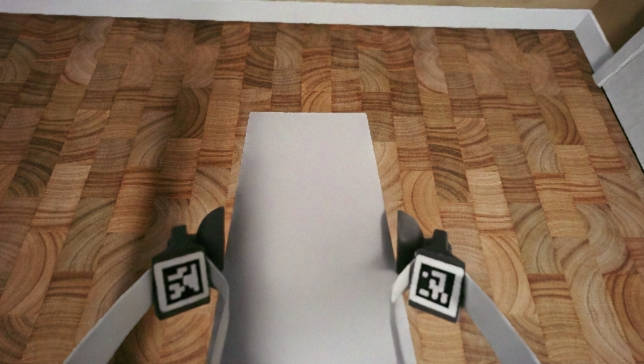

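execute_actions([
  {"r3":{"base":{"rotate_rad":1.5},"joints":{"head_pan_rad":-1.4,"lift_m":0.915}}},
], cameras=[])

execute_actions([
  {"r3":{"joints":{"lift_m":0.885}}},
], cameras=[])

execute_actions([
  {"r3":{"joints":{"lift_m":0.863}}},
], cameras=["r3_wrist_camera","r3_head_camera"])

Scene clock: 49.27 s.
r1.base_odometry: x=+0.000 y=+0.000 heading=+0.000 (m, m, rad; r1's odometry frame)
r1.turned_by_wheels: +0.000 (rad since the last result)
r1.turned_by_imu: +0.000 (rad since the last result)
r1.base_tilt: forward=+0.4 right=+0.9 (deg)
r1.lidar_m: 1.67 2.13 2.15 0.74 1.24 1.14 1.15 1.02 0.94 0.95 1.18 1.66
r1.head_depth_mm: 1579 1561 1534 1539 1532 1509 1510 / 1639 1635 1618 1627 1621 1594 1597 / 1698 1716 1696 1687 1675 1680 1663 / 1734 1792 1780 1785 1750 1727 1730 / 1745 1892 1885 1856 1845 1821 1816 / 1751 1985 1951 1937 1929 1924 1900 / 1534 2082 1857 - - 2015 2016
r1.base_status: not commanded
r1.joint_positions: lift_m=+0.345 arm_m=-0.002 wrist_yaw_rad=+2.931 wrist_pitch_rad=-0.611 wrist_roll_rad=+0.014 gripper_m=+0.037 head_pan_rad=-0.003 head_tilt_rad=-0.005
r1.joint_status: not commanded
r1.motor_effort: left_wheel=+1(1) right_wheel=+1(0) lift_m=+27(27) arm_m=-1(0) wrist_yaw_rad=+0(0) wrist_pitch_rad=+3(4) wrist_roll_rad=+0(0) gripper_m=+0(0) head_pan_rad=+0(1) head_tilt_rad=+2(2) (%)
r1.hand_pose: x=+0.0198 y=+0.0484 z=+0.3175 quat_wxyz=(+0.284, +0.697, +0.139, +0.644) (m; r1's base frame)
r1.wrist_depth_mm: - - - - - - - / 996 - 964 861 896 883 841 / 790 772 757 750 724 718 714 / 669 650 647 639 625 607 597 / 578 574 - 558 549 533 527 / 513 - - - 465 469 463 / 454 - - - 431 414 415
r2.base_odometry: x=+0.000 y=+0.000 heading=+0.000 (m, m, rad; r2's odometry frame)
r2.turned_by_wheels: +0.000 (rad since the last result)
r2.turned_by_imu: +0.001 (rad since the last result)
r2.base_tilt: forward=+0.6 right=-0.5 (deg)
r2.lidar_m: 1.43 1.40 1.52 2.25 2.32 1.82 1.47 1.45 1.56 2.33 2.43 1.80
r2.head_depth_mm: 1715 1717 1705 1690 1677 1670 1649 / 1632 1624 1616 1609 1595 1602 1592 / 1569 1559 1550 1560 1554 1539 1520 / 1495 1491 1493 - - 1460 1458 / 1444 1442 1441 - - 1410 1417 / 1391 1384 1395 - - 1368 1360 / 1337 1333 1330 - - 1328 1311
r2.base_status: not commanded
r2.joint_positions: lift_m=+0.586 arm_m=+0.003 wrist_yaw_rad=+2.916 wrist_pitch_rad=-0.569 wrist_roll_rad=-0.014 gripper_m=+0.037 head_pan_rad=-0.014 head_tilt_rad=-0.023
r2.joint_status: not commanded
r2.motor_effort: left_wheel=+0(0) right_wheel=+0(0) lift_m=+18(19) arm_m=+0(0) wrist_yaw_rad=+0(1) wrist_pitch_rad=+4(4) wrist_roll_rad=-1(0) gripper_m=+0(1) head_pan_rad=+0(1) head_tilt_rad=+1(1) (%)
r2.hand_pose: x=+0.0241 y=+0.0498 z=+0.5666 quat_wxyz=(+0.273, +0.692, +0.123, +0.657) (m; r2's base frame)
r2.wrist_depth_mm: - - - - - - - / - - - - - - - / - - - - - - - / - - - - - 988 988 / 870 887 905 880 885 863 840 / 784 783 - 753 - 752 743 / 688 686 - 694 675 670 664
r3.base_odometry: x=+0.865 y=-0.832 heading=-1.260 (m, m, rad; r3's odometry frame)
r3.turned_by_wheels: +1.500 (rad since the last result)
r3.turned_by_imu: +1.515 (rad since the last result)
r3.base_tilt: forward=-1.1 right=-0.5 (deg)
r3.lidar_m: 2.72 1.87 1.30 1.22 1.24 1.60 2.04 2.08 0.74 1.31 1.33 1.22
r3.head_depth_mm: 1338 - 1073 838 1621 1403 1219 / 1352 1467 888 806 1613 1395 1215 / 1371 1466 1061 843 1640 1397 1208 / 1382 1494 1049 847 1635 1379 1204 / 1401 1491 1044 856 1621 1387 1202 / 1412 1507 1030 863 1620 1369 1197 / 1427 1520 1024 861 1612 1369 1198
r3.base_status: done
r3.joint_positions: lift_m=+0.915 arm_m=+0.515 wrist_yaw_rad=+0.000 wrist_pitch_rad=-0.924 wrist_roll_rad=+0.004 gripper_m=+0.041 head_pan_rad=-1.393 head_tilt_rad=-0.691
r3.joint_status: all done
r3.motor_effort: left_wheel=-1(7) right_wheel=+1(9) lift_m=+32(30) arm_m=+2(3) wrist_yaw_rad=+1(0) wrist_pitch_rad=+10(10) wrist_roll_rad=+1(1) gripper_m=-14(15) head_pan_rad=-2(32) head_tilt_rad=-7(6) (%)
r3.hand_pose: x=-0.0216 y=-0.7949 z=+0.8348 quat_wxyz=(+0.632, +0.315, -0.634, -0.316) (m; r3's base frame)
r3.wrist_depth_mm: 318 325 331 335 339 344 345 / 291 296 298 302 308 312 315 / 269 270 268 205 281 285 286 / 248 249 245 176 257 261 265 / 231 234 155 155 238 244 245 / 215 220 137 138 138 227 229 / 204 204 126 124 205 213 214
pictures: none
No camera images: the call's "cameras" was empty. Leave "cameras" out to get every camera's image.

Scene clock: 50.33 s.
r1.base_odometry: x=+0.000 y=+0.000 heading=+0.000 (m, m, rad; r1's odometry frame)
r1.turned_by_wheels: +0.000 (rad since the last result)
r1.turned_by_imu: +0.000 (rad since the last result)
r1.base_tilt: forward=+0.4 right=+0.8 (deg)
r1.lidar_m: 1.67 2.12 2.15 0.74 1.24 1.14 1.15 1.02 0.93 0.95 1.18 1.66
r1.head_depth_mm: 1580 1558 1538 1541 1526 1515 1509 / 1645 1646 1626 1615 1606 1602 1596 / 1688 1718 1709 1697 1676 1663 1665 / 1731 1804 1768 1769 1754 1737 1725 / 1729 1880 1870 1845 1843 1826 1802 / 1735 1984 1960 1961 1950 1929 1888 / 1551 2091 1863 - - 2010 1987
r1.base_status: not commanded
r1.joint_positions: lift_m=+0.345 arm_m=-0.002 wrist_yaw_rad=+2.931 wrist_pitch_rad=-0.611 wrist_roll_rad=+0.014 gripper_m=+0.037 head_pan_rad=-0.003 head_tilt_rad=-0.005
r1.joint_status: not commanded
r1.motor_effort: left_wheel=+1(1) right_wheel=+1(0) lift_m=+27(27) arm_m=+0(0) wrist_yaw_rad=+0(0) wrist_pitch_rad=+4(3) wrist_roll_rad=+0(0) gripper_m=+0(0) head_pan_rad=+0(0) head_tilt_rad=+2(1) (%)
r1.hand_pose: x=+0.0198 y=+0.0484 z=+0.3175 quat_wxyz=(+0.284, +0.697, +0.139, +0.644) (m; r1's base frame)
r1.wrist_depth_mm: - - - - - - - / 985 - 936 881 912 868 866 / 810 787 755 749 737 713 691 / 677 657 648 647 616 610 602 / 574 563 - 562 554 530 525 / 499 - - - 468 471 463 / 457 - - - 428 422 416
r2.base_odometry: x=+0.000 y=+0.000 heading=+0.000 (m, m, rad; r2's odometry frame)
r2.turned_by_wheels: +0.000 (rad since the last result)
r2.turned_by_imu: +0.000 (rad since the last result)
r2.base_tilt: forward=+0.6 right=-0.5 (deg)
r2.lidar_m: 1.42 1.41 1.52 2.25 2.32 1.82 1.47 1.44 1.56 2.34 2.43 1.81
r2.head_depth_mm: 1711 1704 1688 1691 1685 1675 1668 / 1633 1624 1616 1613 1587 1609 1583 / 1571 1562 1541 1556 1560 1532 1518 / 1509 1512 1496 - - 1453 1466 / 1453 1437 1436 - - 1428 1406 / 1394 1384 1392 - - 1361 1359 / 1333 1329 1340 - - 1322 1308
r2.base_status: not commanded
r2.joint_positions: lift_m=+0.586 arm_m=+0.003 wrist_yaw_rad=+2.916 wrist_pitch_rad=-0.569 wrist_roll_rad=-0.014 gripper_m=+0.037 head_pan_rad=-0.014 head_tilt_rad=-0.023
r2.joint_status: not commanded
r2.motor_effort: left_wheel=+0(0) right_wheel=+0(1) lift_m=+18(19) arm_m=+0(0) wrist_yaw_rad=+0(1) wrist_pitch_rad=+4(4) wrist_roll_rad=+0(0) gripper_m=+0(1) head_pan_rad=+0(0) head_tilt_rad=+2(2) (%)
r2.hand_pose: x=+0.0241 y=+0.0498 z=+0.5666 quat_wxyz=(+0.273, +0.692, +0.123, +0.657) (m; r2's base frame)
r2.wrist_depth_mm: - - - - - - - / - - - - - - - / - - - - - - - / - - - - - 994 992 / 882 897 902 869 890 853 839 / 773 777 - 769 - 755 753 / 693 691 - 701 672 670 667
r3.base_odometry: x=+0.865 y=-0.832 heading=-1.260 (m, m, rad; r3's odometry frame)
r3.turned_by_wheels: +0.000 (rad since the last result)
r3.turned_by_imu: +0.000 (rad since the last result)
r3.base_tilt: forward=-1.2 right=-0.4 (deg)
r3.lidar_m: 2.72 1.86 1.29 1.22 1.24 1.60 2.04 2.08 0.74 1.31 1.34 1.22
r3.head_depth_mm: 1341 - 1031 836 1615 1401 1220 / 1362 1449 991 803 1613 1397 1219 / 1372 1477 1100 830 1640 1392 1209 / 1388 1489 1046 848 1626 1386 1202 / 1396 1490 1036 857 1615 1383 1199 / 1408 1501 1029 861 1610 1367 1199 / 1431 1522 1020 857 1602 1368 1197
r3.base_status: not commanded
r3.joint_positions: lift_m=+0.885 arm_m=+0.515 wrist_yaw_rad=+0.000 wrist_pitch_rad=-0.924 wrist_roll_rad=+0.004 gripper_m=+0.041 head_pan_rad=-1.393 head_tilt_rad=-0.691
r3.joint_status: all done
r3.motor_effort: left_wheel=-1(1) right_wheel=+0(0) lift_m=+32(33) arm_m=+3(3) wrist_yaw_rad=+0(1) wrist_pitch_rad=+10(10) wrist_roll_rad=+1(1) gripper_m=-15(15) head_pan_rad=-3(2) head_tilt_rad=-6(6) (%)
r3.hand_pose: x=-0.0216 y=-0.7949 z=+0.8048 quat_wxyz=(+0.632, +0.315, -0.634, -0.316) (m; r3's base frame)
r3.wrist_depth_mm: 278 281 287 290 295 298 303 / 256 257 261 263 269 270 274 / 233 236 235 199 245 249 251 / 217 219 213 173 225 227 230 / 202 204 154 154 208 212 213 / 189 192 137 139 138 198 199 / 177 178 127 126 179 184 187
pictures: none
No camera images: the call's "cameras" was empty. Leave "cameras" out to get every camera's image.

Scene clock: 51.27 s.
r1.base_odometry: x=+0.000 y=+0.000 heading=+0.000 (m, m, rad; r1's odometry frame)
r1.turned_by_wheels: +0.000 (rad since the last result)
r1.turned_by_imu: +0.000 (rad since the last result)
r1.base_tilt: forward=+0.4 right=+1.0 (deg)
r1.lidar_m: 1.67 2.13 2.15 0.74 1.24 1.14 1.15 1.02 0.94 0.94 1.18 1.66
r1.head_depth_mm: 1588 1553 1551 1542 1523 1531 1508 / 1647 1640 1630 1644 1599 1593 1597 / 1691 1724 1709 1675 1672 1660 1668 / 1737 1789 1764 1769 1761 1733 1718 / 1735 1884 1862 1840 1848 1840 1821 / 1748 1990 1953 1954 1941 1908 1907 / 1532 2066 1845 - - 2006 1983
r1.base_status: not commanded
r1.joint_positions: lift_m=+0.345 arm_m=-0.002 wrist_yaw_rad=+2.931 wrist_pitch_rad=-0.611 wrist_roll_rad=+0.014 gripper_m=+0.037 head_pan_rad=-0.003 head_tilt_rad=-0.005
r1.joint_status: not commanded
r1.motor_effort: left_wheel=+1(0) right_wheel=+0(1) lift_m=+27(27) arm_m=+0(0) wrist_yaw_rad=+0(0) wrist_pitch_rad=+4(4) wrist_roll_rad=+0(0) gripper_m=+0(0) head_pan_rad=+0(0) head_tilt_rad=+1(0) (%)
r1.hand_pose: x=+0.0198 y=+0.0484 z=+0.3175 quat_wxyz=(+0.284, +0.697, +0.139, +0.644) (m; r1's base frame)
r1.wrist_depth_mm: - - - - - - - / 982 - 950 863 908 866 831 / 793 787 748 738 737 707 702 / 662 658 640 635 617 610 610 / 570 569 - 563 548 537 521 / 505 - - - 461 471 466 / 455 - - - 425 421 414
r2.base_odometry: x=+0.000 y=+0.000 heading=+0.000 (m, m, rad; r2's odometry frame)
r2.turned_by_wheels: +0.000 (rad since the last result)
r2.turned_by_imu: +0.000 (rad since the last result)
r2.base_tilt: forward=+0.7 right=-0.5 (deg)
r2.lidar_m: 1.43 1.41 1.52 2.25 2.32 1.82 1.47 1.45 1.55 2.34 2.43 1.81
r2.head_depth_mm: 1715 1717 1700 1688 1699 1672 1657 / 1635 1619 1610 1613 1614 1609 1593 / 1567 1558 1561 1557 1554 1538 1525 / 1505 1502 1494 - - 1456 1478 / 1446 1431 1447 - - 1424 1414 / 1398 1382 1384 - - 1364 1350 / 1329 1337 1340 - - 1326 1314
r2.base_status: not commanded
r2.joint_positions: lift_m=+0.586 arm_m=+0.003 wrist_yaw_rad=+2.916 wrist_pitch_rad=-0.569 wrist_roll_rad=-0.014 gripper_m=+0.037 head_pan_rad=-0.014 head_tilt_rad=-0.023
r2.joint_status: not commanded
r2.motor_effort: left_wheel=+0(0) right_wheel=+0(0) lift_m=+19(19) arm_m=+0(0) wrist_yaw_rad=+0(0) wrist_pitch_rad=+4(4) wrist_roll_rad=-1(0) gripper_m=+1(0) head_pan_rad=+0(0) head_tilt_rad=+1(1) (%)
r2.hand_pose: x=+0.0241 y=+0.0498 z=+0.5666 quat_wxyz=(+0.273, +0.692, +0.123, +0.657) (m; r2's base frame)
r2.wrist_depth_mm: - - - - - - - / - - - - - - - / - - - - - - - / - - - - 998 976 997 / 886 883 903 866 898 862 864 / 779 768 - 773 - 762 753 / 687 696 - 704 675 657 666
r3.base_odometry: x=+0.865 y=-0.832 heading=-1.260 (m, m, rad; r3's odometry frame)
r3.turned_by_wheels: +0.000 (rad since the last result)
r3.turned_by_imu: +0.000 (rad since the last result)
r3.base_tilt: forward=-1.3 right=-0.6 (deg)
r3.lidar_m: 2.72 1.87 1.29 1.22 1.25 1.60 2.04 2.08 0.75 1.30 1.34 1.23
r3.head_depth_mm: 1343 1443 996 837 1618 1398 1215 / 1351 1471 - 806 1611 1399 1219 / 1361 1477 1059 825 1635 1391 1211 / 1391 1490 1048 849 1627 1385 1201 / 1393 1495 1042 858 1615 1372 1201 / 1411 1504 1033 860 1617 1377 1194 / 1425 1515 1027 858 1604 1374 1197
r3.base_status: not commanded
r3.joint_positions: lift_m=+0.863 arm_m=+0.515 wrist_yaw_rad=+0.000 wrist_pitch_rad=-0.924 wrist_roll_rad=+0.004 gripper_m=+0.041 head_pan_rad=-1.393 head_tilt_rad=-0.691
r3.joint_status: all done
r3.motor_effort: left_wheel=-1(1) right_wheel=+1(1) lift_m=+32(28) arm_m=+3(2) wrist_yaw_rad=+1(0) wrist_pitch_rad=+10(10) wrist_roll_rad=+1(1) gripper_m=-15(15) head_pan_rad=-3(3) head_tilt_rad=-6(6) (%)
r3.hand_pose: x=-0.0216 y=-0.7949 z=+0.7828 quat_wxyz=(+0.632, +0.315, -0.634, -0.316) (m; r3's base frame)
r3.wrist_depth_mm: 249 252 256 260 262 266 270 / 227 229 233 235 239 240 243 / 208 210 207 176 217 220 222 / 192 194 190 162 201 203 206 / 180 181 150 150 170 188 190 / 168 171 139 140 141 176 177 / 159 158 132 131 158 165 166
pictures: r3_head_camera (sideways: a quarter turn clockwise sets it upright), r3_wrist_camera
camera_calibration (this result's frames):
r3_head_camera: T_world_to_cam=[[-0.148133, 0.609595, -0.778749, 1.03263], [0.982372, 0.181491, -0.0447975, 0.0575597], [0.114027, -0.771657, -0.625734, 0.771934], [0, 0, 0, 1]] pos_world=[0.00840052, -0.0442662, 1.28977]
r3_wrist_camera: T_world_to_cam=[[-0.999494, 0.0093614, 0.0303953, -0.0456269], [-0.00549038, 0.890564, -0.454825, 1.09286], [-0.0313267, -0.454762, -0.890062, 0.498425], [0, 0, 0, 1]] pos_world=[-0.0239896, -0.74617, 0.942076]
Images, in order (width x height): r3_head_camera 896x504, r3_wrist_camera 644x364.

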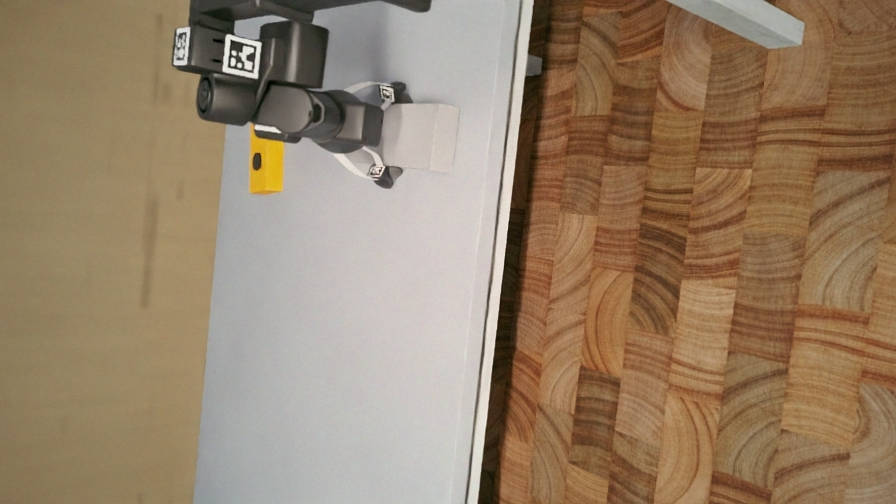

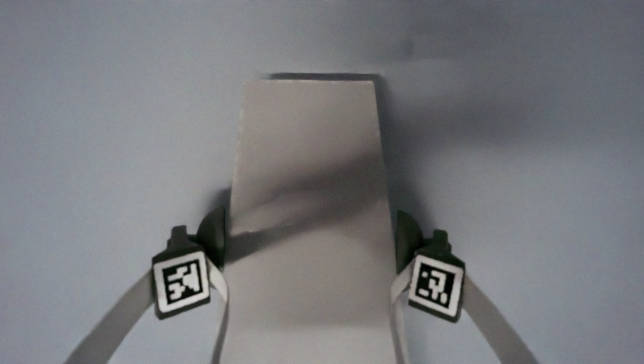

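execute_actions([
  {"r3":{"joints":{"gripper_m":0.12}}},
], cameras=[])

execute_actions([
  {"r3":{"joints":{"lift_m":1.05,"arm_m":0.18}}},
], cameras=["r3_wrist_camera"])

Scene clock: 52.77 s.
r1.base_odometry: x=+0.000 y=+0.000 heading=+0.000 (m, m, rad; r1's odometry frame)
r1.turned_by_wheels: +0.000 (rad since the last result)
r1.turned_by_imu: +0.000 (rad since the last result)
r1.base_tilt: forward=+0.4 right=+0.9 (deg)
r1.lidar_m: 1.66 2.13 2.15 0.74 1.24 1.14 1.15 1.02 0.94 0.94 1.18 1.66
r1.head_depth_mm: 1577 1550 1537 1530 1531 1520 1507 / 1640 1639 1629 1615 1615 1612 1601 / 1699 1709 1704 1692 1674 1673 1661 / 1732 1793 1774 1764 1756 1731 1728 / 1738 1878 1858 1858 1839 1810 1833 / 1751 1998 1950 1947 1928 1918 1891 / 1524 2084 1841 - - 2005 1996
r1.base_status: not commanded
r1.joint_positions: lift_m=+0.345 arm_m=-0.002 wrist_yaw_rad=+2.931 wrist_pitch_rad=-0.611 wrist_roll_rad=+0.014 gripper_m=+0.037 head_pan_rad=-0.003 head_tilt_rad=-0.005
r1.joint_status: not commanded
r1.motor_effort: left_wheel=+1(1) right_wheel=+0(0) lift_m=+27(27) arm_m=+0(0) wrist_yaw_rad=+0(0) wrist_pitch_rad=+4(4) wrist_roll_rad=+0(0) gripper_m=+0(0) head_pan_rad=+0(1) head_tilt_rad=+1(1) (%)
r1.hand_pose: x=+0.0198 y=+0.0484 z=+0.3175 quat_wxyz=(+0.284, +0.697, +0.139, +0.644) (m; r1's base frame)
r1.wrist_depth_mm: - - - - - - - / 996 - 951 901 880 861 831 / 800 788 774 749 751 715 699 / 668 664 649 640 630 611 590 / 577 552 - 571 543 528 521 / 502 - - - 470 468 465 / 452 - - - 423 423 416
r2.base_odometry: x=+0.000 y=+0.000 heading=+0.000 (m, m, rad; r2's odometry frame)
r2.turned_by_wheels: +0.000 (rad since the last result)
r2.turned_by_imu: +0.000 (rad since the last result)
r2.base_tilt: forward=+0.6 right=-0.6 (deg)
r2.lidar_m: 1.42 1.41 1.52 2.24 2.32 1.82 1.47 1.45 1.56 2.34 2.43 1.80
r2.head_depth_mm: 1707 1721 1701 1700 1668 1674 1657 / 1631 1636 1612 1608 1602 1591 1601 / 1562 1559 1553 1561 1552 1527 1527 / 1502 1489 1496 - - 1447 1456 / 1449 1443 1441 - - 1425 1420 / 1394 1390 1392 - - 1365 1351 / 1341 1336 1344 - - 1317 1304
r2.base_status: not commanded
r2.joint_positions: lift_m=+0.586 arm_m=+0.003 wrist_yaw_rad=+2.916 wrist_pitch_rad=-0.569 wrist_roll_rad=-0.014 gripper_m=+0.037 head_pan_rad=-0.014 head_tilt_rad=-0.023
r2.joint_status: not commanded
r2.motor_effort: left_wheel=+0(0) right_wheel=+0(1) lift_m=+19(19) arm_m=+0(0) wrist_yaw_rad=+0(0) wrist_pitch_rad=+4(4) wrist_roll_rad=-1(0) gripper_m=+0(0) head_pan_rad=+0(0) head_tilt_rad=+2(1) (%)
r2.hand_pose: x=+0.0241 y=+0.0498 z=+0.5666 quat_wxyz=(+0.273, +0.692, +0.123, +0.657) (m; r2's base frame)
r2.wrist_depth_mm: - - - - - - - / - - - - - - - / - - - - - - - / - - - - - - 990 / 903 890 897 884 897 854 847 / 779 772 - 758 - 747 755 / 704 698 - 700 675 672 675
r3.base_odometry: x=+0.865 y=-0.832 heading=-1.260 (m, m, rad; r3's odometry frame)
r3.turned_by_wheels: +0.000 (rad since the last result)
r3.turned_by_imu: +0.000 (rad since the last result)
r3.base_tilt: forward=-1.0 right=-0.5 (deg)
r3.lidar_m: 2.72 1.87 1.30 1.22 1.25 1.60 2.04 2.08 0.75 1.31 1.33 1.22
r3.head_depth_mm: 1342 1425 995 835 1623 1399 1217 / 1358 1466 - 805 1607 1404 1215 / 1369 1476 1100 825 1639 1386 1207 / 1386 1492 1050 845 1632 1377 1207 / 1407 1492 1039 859 1624 1384 1199 / 1419 1508 1034 864 1609 1380 1200 / 1434 1521 1022 858 1605 1370 1199
r3.base_status: not commanded
r3.joint_positions: lift_m=+0.863 arm_m=+0.515 wrist_yaw_rad=+0.000 wrist_pitch_rad=-0.914 wrist_roll_rad=+0.004 gripper_m=+0.120 head_pan_rad=-1.393 head_tilt_rad=-0.691
r3.joint_status: all done
r3.motor_effort: left_wheel=-1(1) right_wheel=+0(1) lift_m=+32(32) arm_m=+2(3) wrist_yaw_rad=+1(1) wrist_pitch_rad=+6(10) wrist_roll_rad=+1(0) gripper_m=+1(80) head_pan_rad=-2(2) head_tilt_rad=-6(6) (%)
r3.hand_pose: x=-0.0216 y=-0.7971 z=+0.7842 quat_wxyz=(+0.633, +0.311, -0.636, -0.313) (m; r3's base frame)
r3.wrist_depth_mm: 256 258 262 265 268 273 275 / 231 234 237 241 243 245 249 / 211 214 208 180 221 224 227 / 195 197 193 166 202 204 208 / 181 185 156 153 186 191 193 / 170 - 144 143 170 180 178 / - 160 135 134 160 163 168
pictures: none
No camera images: the call's "cameras" was empty. Leave "cameras" out to get every camera's image.

Scene clock: 56.43 s.
r1.base_odometry: x=+0.000 y=+0.000 heading=+0.000 (m, m, rad; r1's odometry frame)
r1.turned_by_wheels: +0.000 (rad since the last result)
r1.turned_by_imu: +0.000 (rad since the last result)
r1.base_tilt: forward=+0.4 right=+0.9 (deg)
r1.lidar_m: 1.67 2.13 2.15 0.74 1.24 1.14 1.15 1.02 0.94 0.95 1.18 1.66
r1.head_depth_mm: 1581 1545 1549 1543 1530 1508 1518 / 1643 1639 1648 1619 1618 1601 1595 / 1690 1707 1704 1686 1685 1671 1650 / 1739 1795 1791 1763 1749 1736 1729 / 1741 1872 1873 1847 1872 1818 1814 / 1743 1983 1954 1948 1932 1918 1899 / 1540 2087 1859 - - 2006 1998
r1.base_status: not commanded
r1.joint_positions: lift_m=+0.345 arm_m=-0.002 wrist_yaw_rad=+2.931 wrist_pitch_rad=-0.611 wrist_roll_rad=+0.014 gripper_m=+0.037 head_pan_rad=-0.003 head_tilt_rad=-0.005
r1.joint_status: not commanded
r1.motor_effort: left_wheel=+0(0) right_wheel=+1(1) lift_m=+27(27) arm_m=+0(0) wrist_yaw_rad=+0(0) wrist_pitch_rad=+4(4) wrist_roll_rad=+0(0) gripper_m=+0(0) head_pan_rad=+0(0) head_tilt_rad=+1(1) (%)
r1.hand_pose: x=+0.0198 y=+0.0484 z=+0.3175 quat_wxyz=(+0.284, +0.697, +0.139, +0.644) (m; r1's base frame)
r1.wrist_depth_mm: - - - - - - - / 978 - 959 904 887 869 845 / 801 787 755 731 728 717 709 / 666 649 645 633 620 618 594 / 575 569 - 572 551 531 530 / 507 - - - 470 468 468 / 451 - - - 435 426 414
r2.base_odometry: x=+0.000 y=+0.000 heading=+0.000 (m, m, rad; r2's odometry frame)
r2.turned_by_wheels: +0.000 (rad since the last result)
r2.turned_by_imu: +0.001 (rad since the last result)
r2.base_tilt: forward=+0.8 right=-0.6 (deg)
r2.lidar_m: 1.43 1.41 1.52 2.24 2.32 1.82 1.47 1.45 1.56 2.34 2.43 1.80
r2.head_depth_mm: 1701 1700 1702 1690 1694 1662 1663 / 1643 1621 1622 1615 1610 1607 1592 / 1557 1555 1536 1554 1563 1532 1523 / 1501 1490 1494 - - 1446 1461 / 1452 1434 1454 - - 1422 1406 / 1383 1378 1393 - - 1349 1370 / 1329 1328 1342 - - 1315 1304
r2.base_status: not commanded
r2.joint_positions: lift_m=+0.586 arm_m=+0.003 wrist_yaw_rad=+2.916 wrist_pitch_rad=-0.569 wrist_roll_rad=-0.014 gripper_m=+0.037 head_pan_rad=-0.014 head_tilt_rad=-0.023
r2.joint_status: not commanded
r2.motor_effort: left_wheel=+0(0) right_wheel=+0(0) lift_m=+19(19) arm_m=+0(0) wrist_yaw_rad=+0(0) wrist_pitch_rad=+4(4) wrist_roll_rad=-1(1) gripper_m=+1(0) head_pan_rad=+0(1) head_tilt_rad=+1(1) (%)
r2.hand_pose: x=+0.0241 y=+0.0498 z=+0.5666 quat_wxyz=(+0.273, +0.692, +0.123, +0.657) (m; r2's base frame)
r2.wrist_depth_mm: - - - - - - - / - - - - - - - / - - - - - - - / - - - - 996 - 992 / 886 879 903 870 883 869 865 / 779 767 - 756 - 758 752 / 693 697 - 688 685 668 662
r3.base_odometry: x=+0.865 y=-0.832 heading=-1.260 (m, m, rad; r3's odometry frame)
r3.turned_by_wheels: +0.000 (rad since the last result)
r3.turned_by_imu: +0.001 (rad since the last result)
r3.base_tilt: forward=-1.1 right=-0.5 (deg)
r3.lidar_m: 2.72 1.87 1.29 1.22 1.25 1.60 2.04 2.09 0.75 1.30 1.33 1.22
r3.head_depth_mm: - - - 808 1618 1399 1217 / 1353 1458 - 795 1612 1393 1216 / 1372 1476 1105 816 1642 1388 1208 / 1382 1484 1053 846 1637 1384 1205 / 1397 1491 1041 858 1621 1378 1198 / 1410 1505 1034 865 1607 1374 1193 / 1429 1527 1023 858 1603 1375 1190
r3.base_status: not commanded
r3.joint_positions: lift_m=+1.050 arm_m=+0.180 wrist_yaw_rad=+0.000 wrist_pitch_rad=-0.912 wrist_roll_rad=+0.004 gripper_m=+0.120 head_pan_rad=-1.393 head_tilt_rad=-0.691
r3.joint_status: all done
r3.motor_effort: left_wheel=-1(1) right_wheel=+0(0) lift_m=+37(38) arm_m=-4(3) wrist_yaw_rad=+1(0) wrist_pitch_rad=+5(6) wrist_roll_rad=+1(1) gripper_m=+0(0) head_pan_rad=-3(2) head_tilt_rad=-7(7) (%)
r3.hand_pose: x=-0.0216 y=-0.4630 z=+0.9712 quat_wxyz=(+0.634, +0.311, -0.636, -0.312) (m; r3's base frame)
r3.wrist_depth_mm: 522 527 533 523 546 574 - / 468 482 485 464 493 498 - / 431 437 444 438 456 458 - / 421 - - - - - - / - - - - - - - / - - - - - - - / 997 - - - - - -
pictures: r3_wrist_camera
camera_calibration (this result's frames):
r3_wrist_camera: T_world_to_cam=[[-0.999495, 0.00967378, 0.0302834, -0.0542011], [-0.00552796, 0.885182, -0.465213, 0.890575], [-0.0313067, -0.465145, -0.884681, 0.807008], [0, 0, 0, 1]] pos_world=[-0.0239859, -0.412421, 1.12989]
Images, in order (width x height): r3_wrist_camera 644x364.

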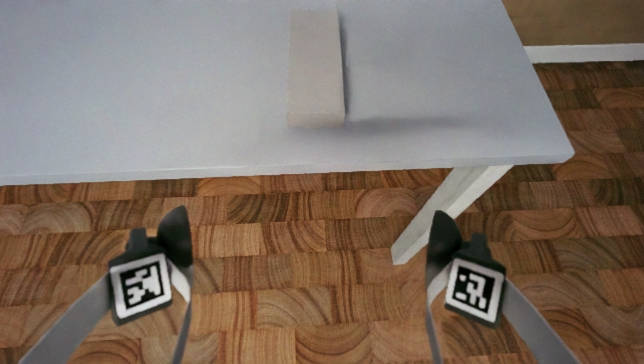

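finished_scene(scene=2)

The scene is finished: the task was done.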